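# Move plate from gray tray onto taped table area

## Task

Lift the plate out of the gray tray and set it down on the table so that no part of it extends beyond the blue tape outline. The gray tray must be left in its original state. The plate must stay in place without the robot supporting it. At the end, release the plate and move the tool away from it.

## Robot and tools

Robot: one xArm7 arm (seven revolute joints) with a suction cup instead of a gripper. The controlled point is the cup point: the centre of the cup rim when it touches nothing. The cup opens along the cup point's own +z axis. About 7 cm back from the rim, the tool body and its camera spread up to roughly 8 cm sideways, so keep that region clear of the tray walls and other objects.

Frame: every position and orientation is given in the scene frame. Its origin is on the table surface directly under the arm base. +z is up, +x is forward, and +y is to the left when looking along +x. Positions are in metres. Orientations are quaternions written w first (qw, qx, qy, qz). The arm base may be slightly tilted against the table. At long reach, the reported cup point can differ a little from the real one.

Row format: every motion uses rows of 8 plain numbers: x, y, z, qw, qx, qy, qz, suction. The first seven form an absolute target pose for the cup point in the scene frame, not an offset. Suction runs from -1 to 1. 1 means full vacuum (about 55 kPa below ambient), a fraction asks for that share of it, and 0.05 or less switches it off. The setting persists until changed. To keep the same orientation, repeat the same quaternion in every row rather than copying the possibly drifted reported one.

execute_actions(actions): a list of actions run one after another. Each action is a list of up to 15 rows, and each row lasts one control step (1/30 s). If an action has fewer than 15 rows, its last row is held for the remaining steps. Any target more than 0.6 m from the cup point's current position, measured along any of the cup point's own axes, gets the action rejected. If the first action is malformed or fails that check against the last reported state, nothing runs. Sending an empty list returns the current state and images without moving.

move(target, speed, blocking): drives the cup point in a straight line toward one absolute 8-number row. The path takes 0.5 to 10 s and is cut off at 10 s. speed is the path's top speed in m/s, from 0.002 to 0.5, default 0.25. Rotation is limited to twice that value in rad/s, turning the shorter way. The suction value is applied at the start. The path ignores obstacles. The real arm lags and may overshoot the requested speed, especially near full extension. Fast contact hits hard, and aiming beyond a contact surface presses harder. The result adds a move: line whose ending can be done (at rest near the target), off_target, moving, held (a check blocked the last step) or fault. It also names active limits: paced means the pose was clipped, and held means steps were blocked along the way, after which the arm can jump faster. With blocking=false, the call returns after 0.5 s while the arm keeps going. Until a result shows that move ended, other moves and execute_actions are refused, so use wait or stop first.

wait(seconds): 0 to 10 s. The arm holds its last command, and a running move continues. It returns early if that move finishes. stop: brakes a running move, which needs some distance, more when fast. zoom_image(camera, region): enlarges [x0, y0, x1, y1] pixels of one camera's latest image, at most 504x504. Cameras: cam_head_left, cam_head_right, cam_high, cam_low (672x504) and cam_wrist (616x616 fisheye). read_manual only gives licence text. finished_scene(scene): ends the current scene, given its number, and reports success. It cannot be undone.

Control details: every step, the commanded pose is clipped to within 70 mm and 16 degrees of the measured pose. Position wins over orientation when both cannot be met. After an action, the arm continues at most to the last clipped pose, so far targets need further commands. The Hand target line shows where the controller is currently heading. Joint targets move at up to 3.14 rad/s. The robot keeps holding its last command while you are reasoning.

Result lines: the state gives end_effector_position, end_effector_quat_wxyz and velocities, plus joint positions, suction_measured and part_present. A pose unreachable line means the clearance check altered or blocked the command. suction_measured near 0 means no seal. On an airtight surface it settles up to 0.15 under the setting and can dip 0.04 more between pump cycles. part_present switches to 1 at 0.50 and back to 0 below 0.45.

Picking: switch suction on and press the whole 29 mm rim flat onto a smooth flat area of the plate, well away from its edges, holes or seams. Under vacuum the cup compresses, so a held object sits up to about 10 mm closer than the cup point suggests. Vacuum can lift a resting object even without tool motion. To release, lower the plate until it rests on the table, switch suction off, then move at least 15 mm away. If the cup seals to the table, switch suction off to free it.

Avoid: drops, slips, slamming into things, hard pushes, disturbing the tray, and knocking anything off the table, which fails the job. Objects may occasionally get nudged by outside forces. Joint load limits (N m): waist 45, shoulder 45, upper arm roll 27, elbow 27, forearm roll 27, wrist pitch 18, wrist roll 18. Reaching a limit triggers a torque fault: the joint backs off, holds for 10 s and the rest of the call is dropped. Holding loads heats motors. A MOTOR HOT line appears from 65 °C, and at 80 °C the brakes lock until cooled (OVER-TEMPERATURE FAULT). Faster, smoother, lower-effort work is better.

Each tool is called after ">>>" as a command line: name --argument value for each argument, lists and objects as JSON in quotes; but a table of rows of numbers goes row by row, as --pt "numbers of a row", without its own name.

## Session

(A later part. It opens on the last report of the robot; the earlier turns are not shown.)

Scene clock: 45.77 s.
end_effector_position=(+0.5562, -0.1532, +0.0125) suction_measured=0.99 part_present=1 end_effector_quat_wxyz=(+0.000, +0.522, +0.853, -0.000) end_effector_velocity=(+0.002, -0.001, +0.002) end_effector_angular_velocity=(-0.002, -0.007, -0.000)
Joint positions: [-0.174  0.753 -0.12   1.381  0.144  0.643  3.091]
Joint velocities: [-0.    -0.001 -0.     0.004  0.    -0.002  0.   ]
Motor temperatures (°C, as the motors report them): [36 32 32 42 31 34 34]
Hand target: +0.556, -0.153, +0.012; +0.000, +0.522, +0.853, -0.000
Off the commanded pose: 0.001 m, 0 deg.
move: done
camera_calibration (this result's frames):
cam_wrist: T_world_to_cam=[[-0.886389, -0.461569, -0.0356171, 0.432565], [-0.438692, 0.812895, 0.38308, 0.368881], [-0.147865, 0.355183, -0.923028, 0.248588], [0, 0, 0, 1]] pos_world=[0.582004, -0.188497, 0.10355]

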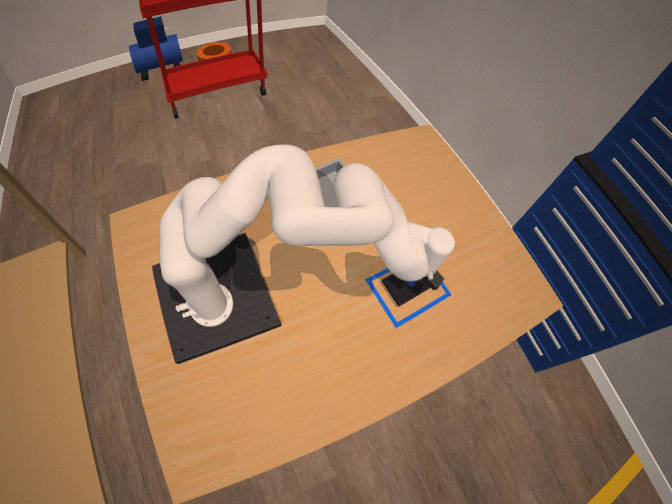

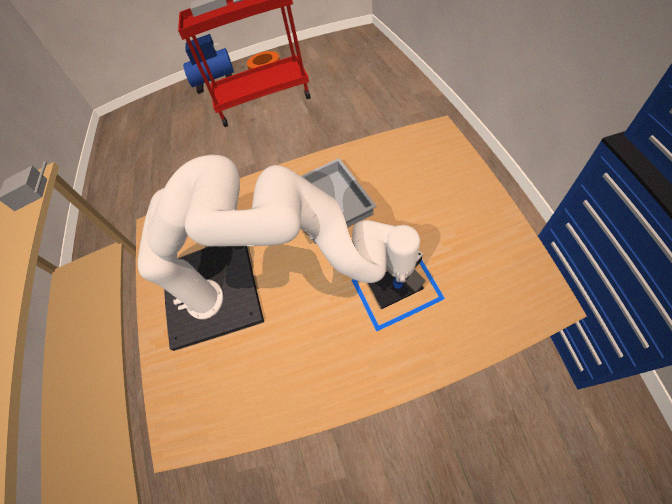

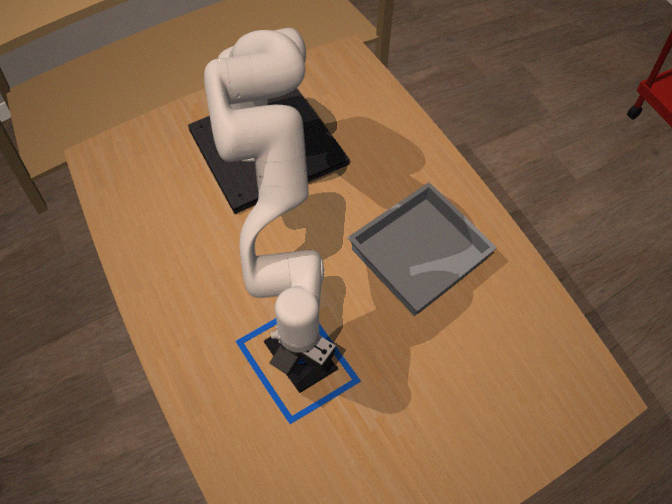

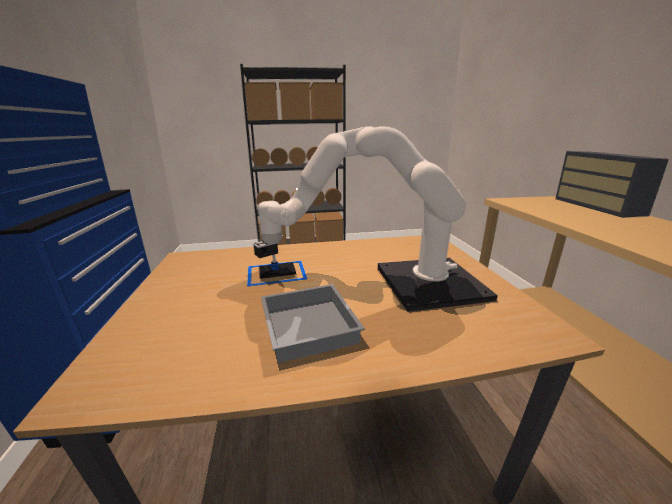

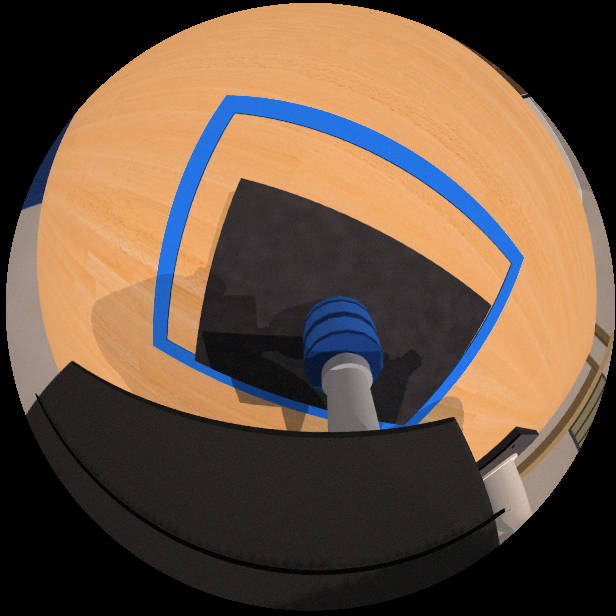

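>>> move --target '[0.565,-0.170,0.005,0,0.522,0.853,0,1]' --speed 0.02

>>> zoom_image --camera "cam_high" --region '[210, 270, 390, 440]'

>>> zoom_image --camera "cam_low" --region '[235, 240, 325, 300]'

Scene clock: 50.70 s.
end_effector_position=(+0.5649, -0.1699, +0.0050) suction_measured=0.99 part_present=1 end_effector_quat_wxyz=(+0.000, +0.522, +0.853, -0.000) end_effector_velocity=(+0.001, +0.002, -0.000) end_effector_angular_velocity=(+0.002, -0.001, +0.004)
Joint positions: [-0.202  0.805 -0.119  1.451  0.147  0.663  3.068]
Joint velocities: [ 0.001  0.002  0.002  0.003  0.     0.001 -0.001]
Motor temperatures (°C, as the motors report them): [36 32 32 42 31 34 34]
Hand target: +0.565, -0.170, +0.005; +0.000, +0.522, +0.853, -0.000
Off the commanded pose: 0.000 m, 0 deg.
move: done
camera_calibration (this result's frames):
cam_wrist: T_world_to_cam=[[-0.886343, -0.461664, -0.0355488, 0.432294], [-0.438608, 0.812511, 0.383991, 0.389029], [-0.148391, 0.35594, -0.922652, 0.249373], [0, 0, 0, 1]] pos_world=[0.590797, -0.205278, 0.0960681]

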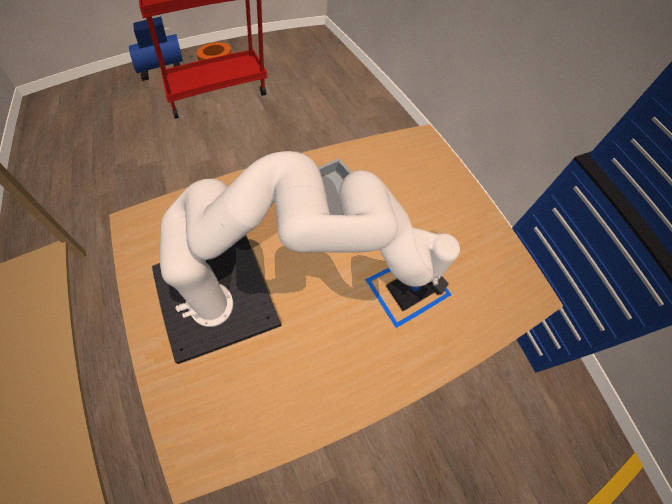

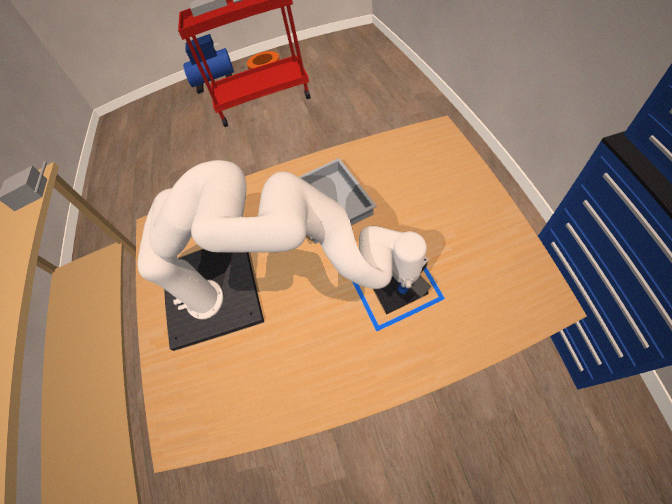

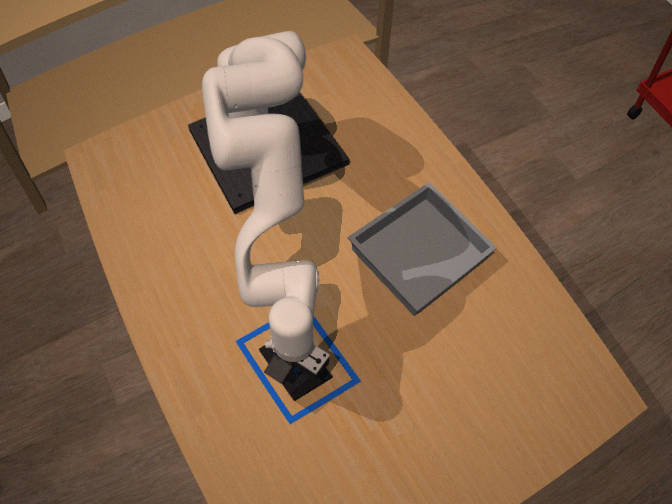

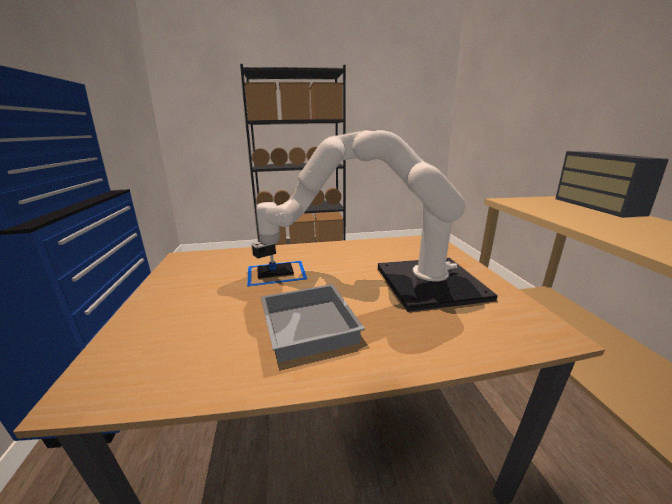

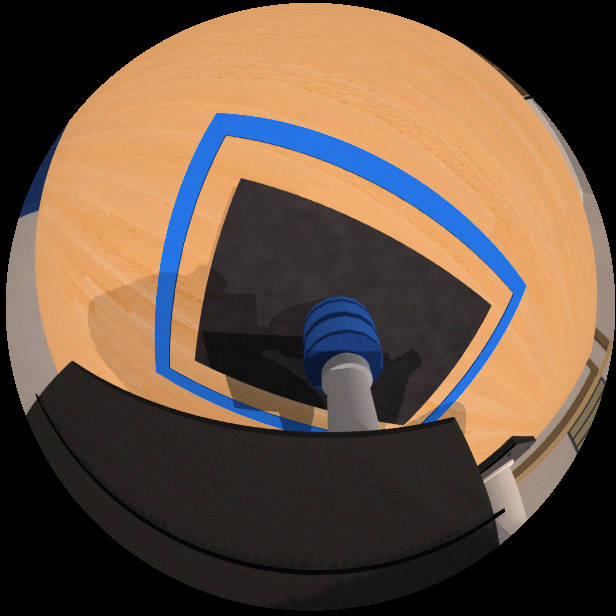

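Region (210, 270, 390, 440) of cam_high's 672x504 image, scaled by 2.800, with more detail than that image has.

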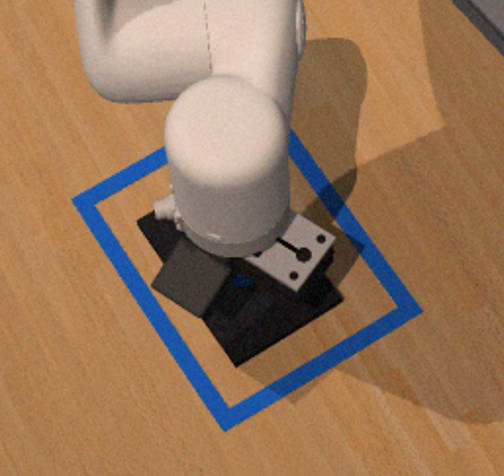

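Region (235, 240, 325, 300) of cam_low's 672x504 image, scaled by 5.600, with more detail than that image has.

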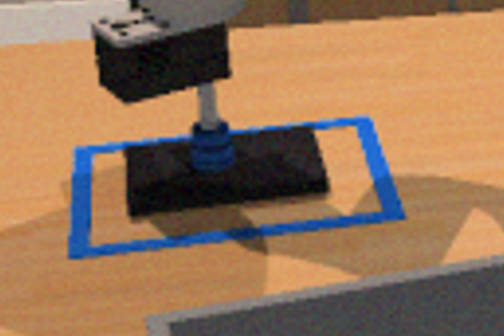

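Inside all round.

>>> move --target '[0.565,-0.170,0.000,0,0.522,0.853,0,1]' --speed 0.01

>>> execute_actions --actions '[[[0.565,-0.170,0.002,0,0.522,0.853,0,-1]],[[0.565,-0.170,0.006,0,0.522,0.853,0,-1]]]'

>>> move --target '[0.565,-0.170,0.15,0,0.522,0.853,0,-1]' --speed 0.15

Scene clock: 56.80 s.
end_effector_position=(+0.5662, -0.1704, +0.0018) suction_measured=0.99 part_present=1 end_effector_quat_wxyz=(+0.002, +0.522, +0.853, +0.000) end_effector_velocity=(-0.001, +0.000, -0.002) end_effector_angular_velocity=(+0.000, +0.002, +0.001)
Joint positions: [-0.203  0.814 -0.118  1.456  0.148  0.655  3.067]
Joint velocities: [ 0.     0.003  0.    -0.001  0.    -0.002 -0.001]
Motor temperatures (°C, as the motors report them): [36 32 32 42 31 34 34]
Hand target: +0.565, -0.170, +0.000; +0.000, +0.522, +0.853, -0.000
Off the commanded pose: 0.002 m, 0 deg.
move: done
camera_calibration (this result's frames):
cam_wrist: T_world_to_cam=[[-0.886282, -0.461568, -0.0381851, 0.433076], [-0.43982, 0.812946, 0.381678, 0.391972], [-0.145128, 0.355069, -0.923506, 0.244731], [0, 0, 0, 1]] pos_world=[0.591742, -0.205655, 0.0929404]

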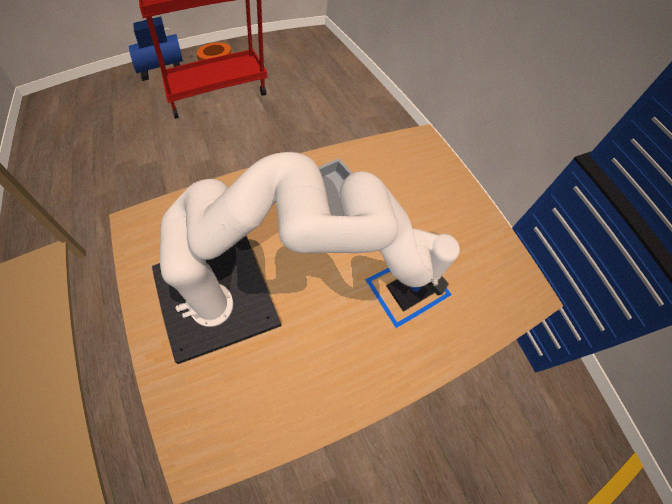

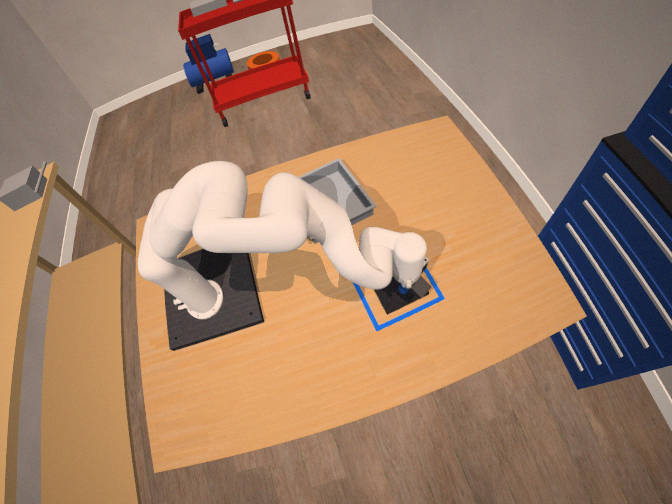

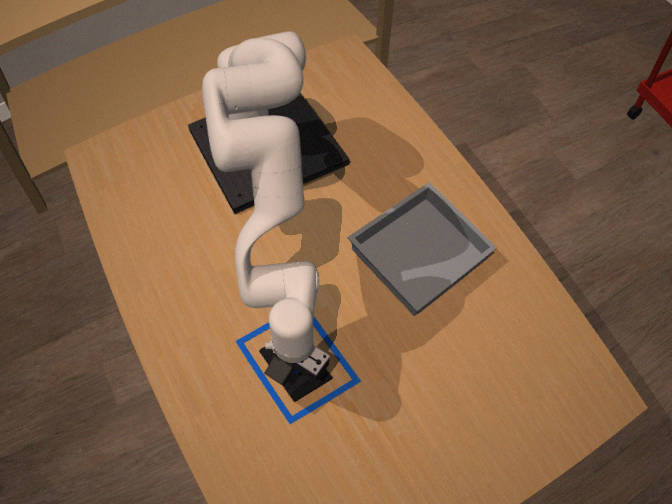

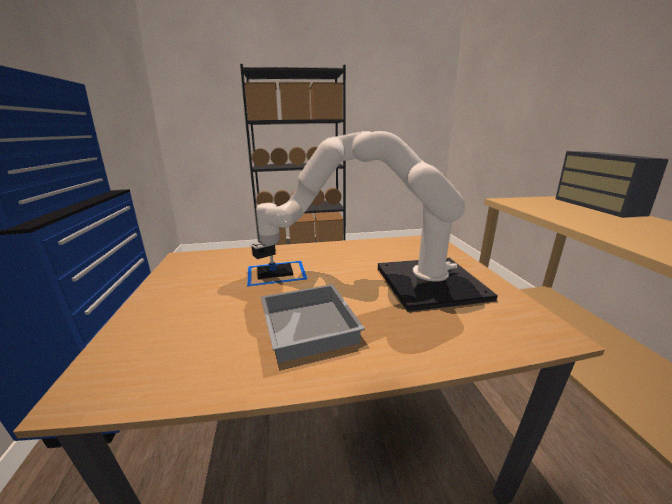

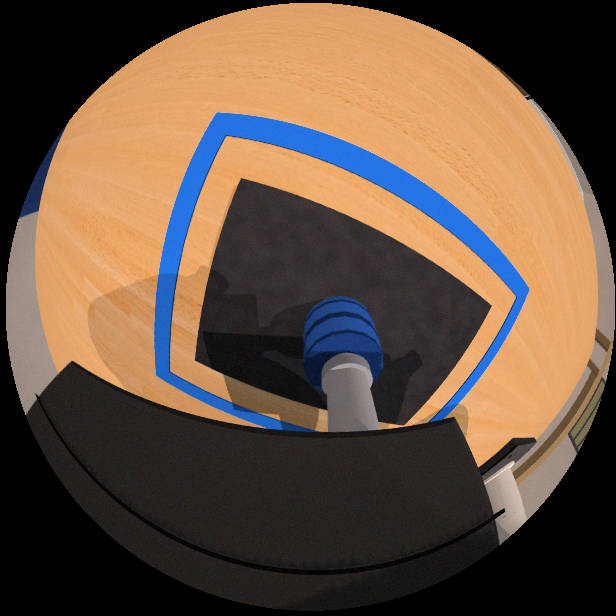

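Scene clock: 57.80 s.
end_effector_position=(+0.5647, -0.1699, +0.0057) suction_measured=0.00 part_present=0 end_effector_quat_wxyz=(-0.000, +0.522, +0.853, -0.000) end_effector_velocity=(+0.001, -0.000, +0.002) end_effector_angular_velocity=(-0.001, -0.004, +0.000)
Joint positions: [-0.202  0.803 -0.119  1.451  0.147  0.665  3.068]
Joint velocities: [ 0.    -0.002 -0.     0.001 -0.    -0.001  0.   ]
Motor temperatures (°C, as the motors report them): [36 32 32 42 31 34 34]
Hand target: +0.565, -0.170, +0.006; -0.000, +0.522, +0.853, +0.000
Off the commanded pose: 0.000 m, 0 deg.
camera_calibration (this result's frames):
cam_wrist: T_world_to_cam=[[-0.886437, -0.461519, -0.0350512, 0.432227], [-0.438206, 0.812452, 0.384573, 0.38842], [-0.149011, 0.35626, -0.922429, 0.250353], [0, 0, 0, 1]] pos_world=[0.590655, -0.205283, 0.0967064]

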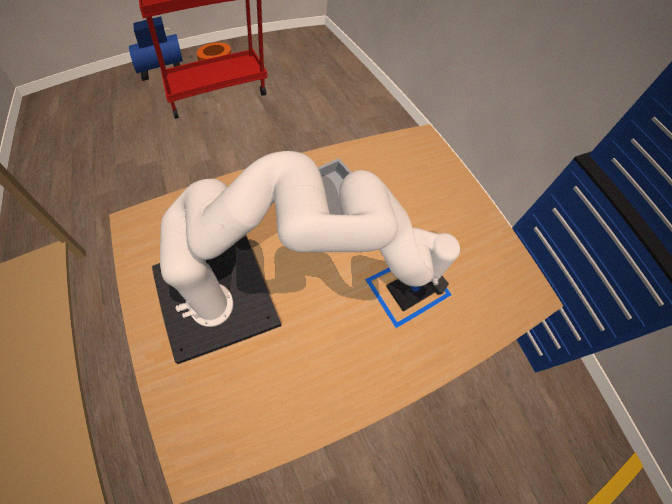

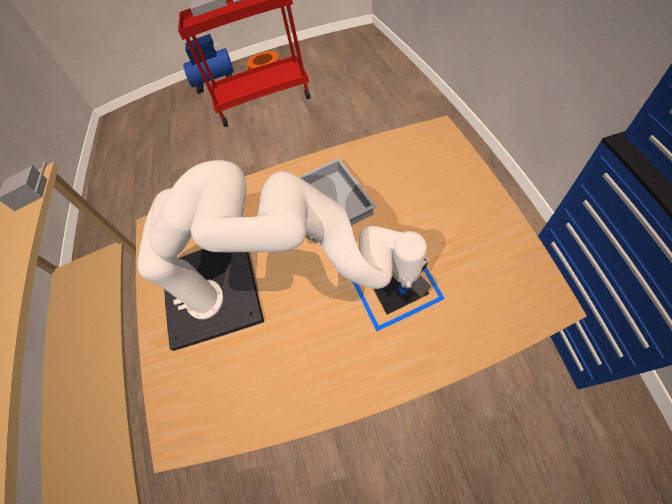

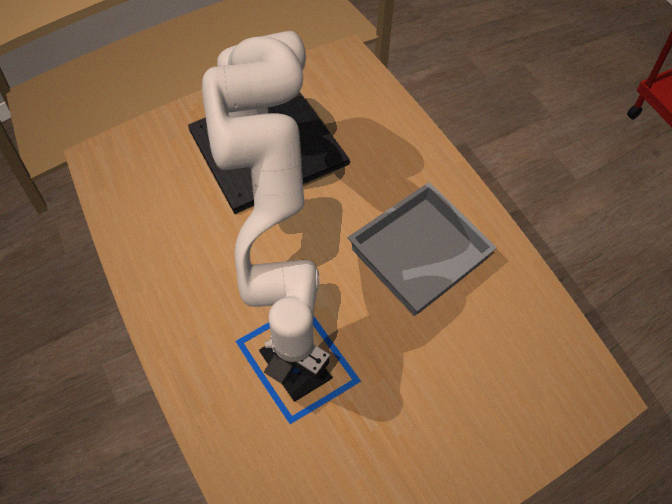

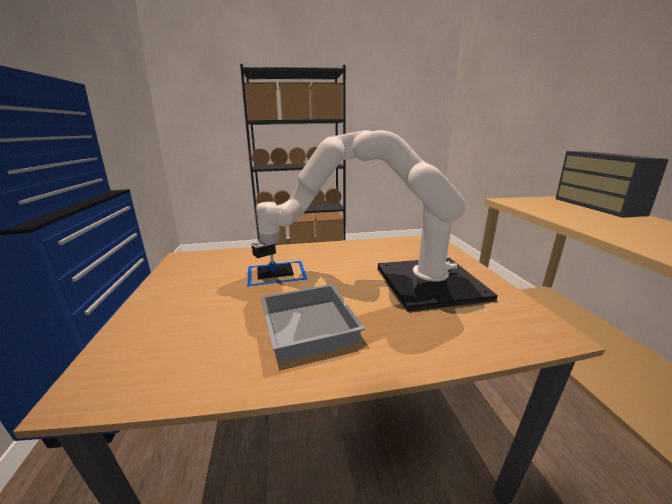

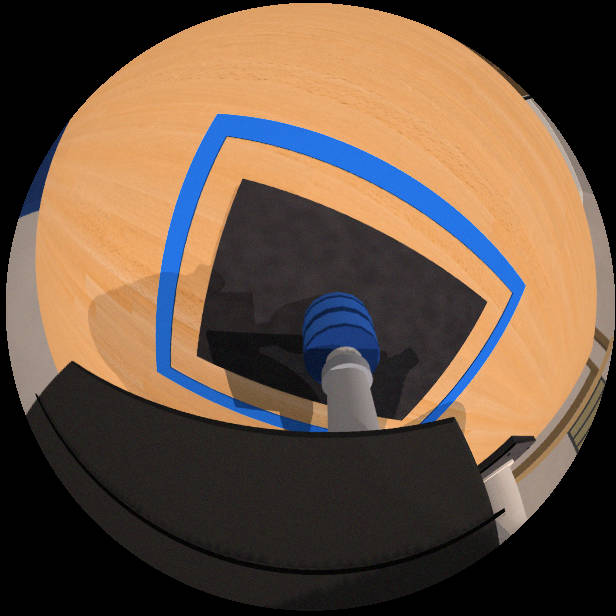

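Scene clock: 59.17 s.
end_effector_position=(+0.5647, -0.1696, +0.1490) suction_measured=0.00 part_present=0 end_effector_quat_wxyz=(-0.001, +0.522, +0.853, +0.000) end_effector_velocity=(+0.002, -0.001, +0.005) end_effector_angular_velocity=(-0.003, -0.008, -0.002)
Joint positions: [-0.183  0.542 -0.151  1.474  0.102  0.95   3.096]
Joint velocities: [-0.001 -0.004 -0.001  0.006 -0.     0.001  0.001]
Motor temperatures (°C, as the motors report them): [36 32 32 42 31 34 34]
Hand target: +0.565, -0.170, +0.150; -0.000, +0.522, +0.853, +0.000
Off the commanded pose: 0.001 m, 0 deg.
move: done
camera_calibration (this result's frames):
cam_wrist: T_world_to_cam=[[-0.886395, -0.461601, -0.0350571, 0.437282], [-0.438088, 0.811946, 0.385776, 0.332697], [-0.14961, 0.357308, -0.921926, 0.382883], [0, 0, 0, 1]] pos_world=[0.590638, -0.205089, 0.239973]

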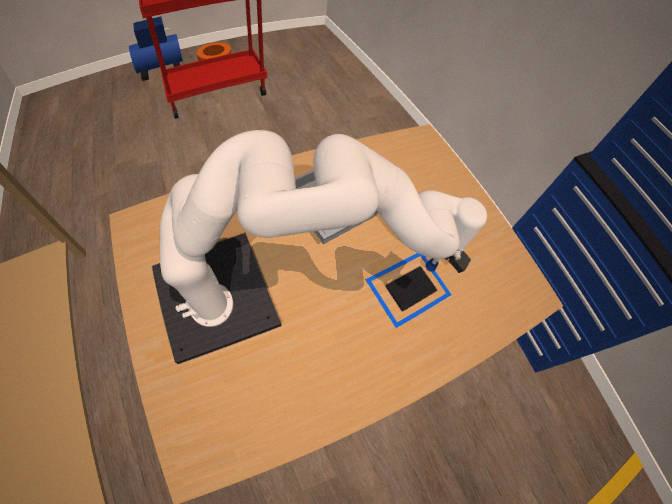

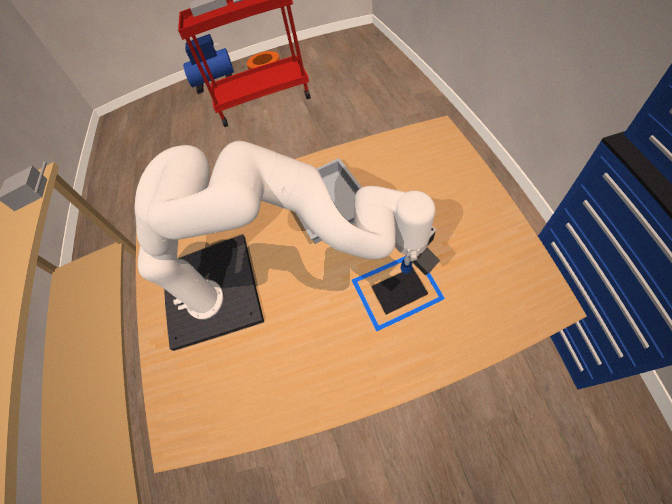

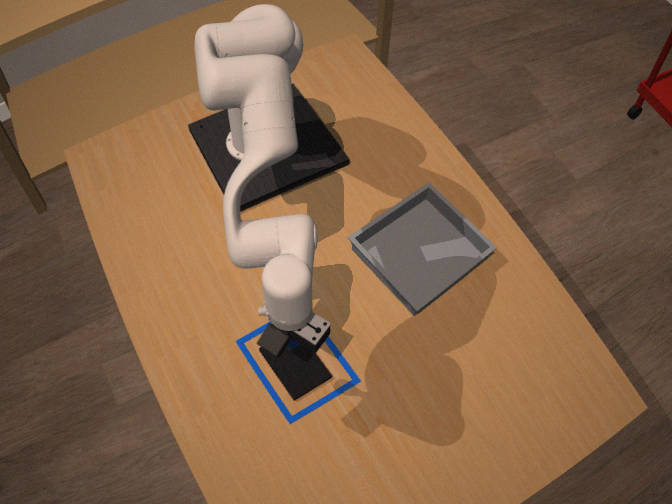

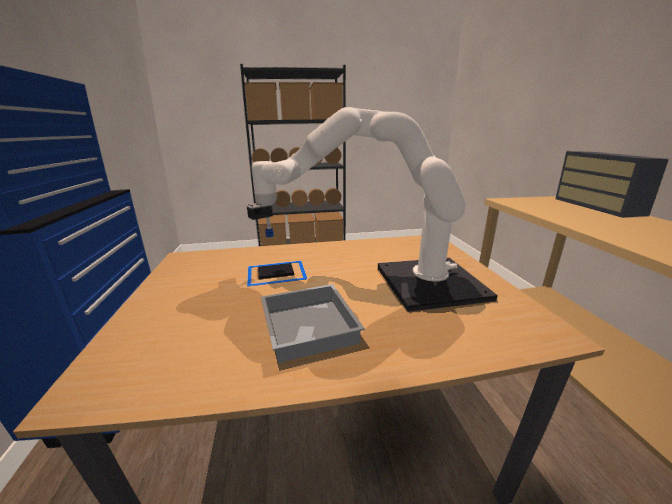

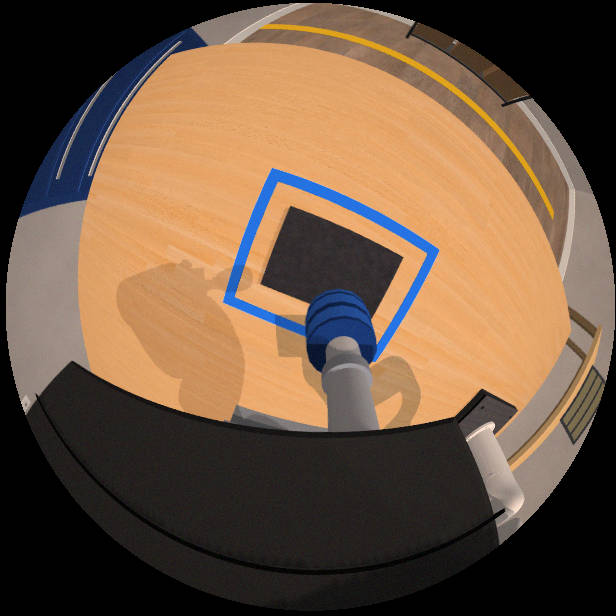

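>>> finished_scene --scene 2

The scene is finished: the task was done.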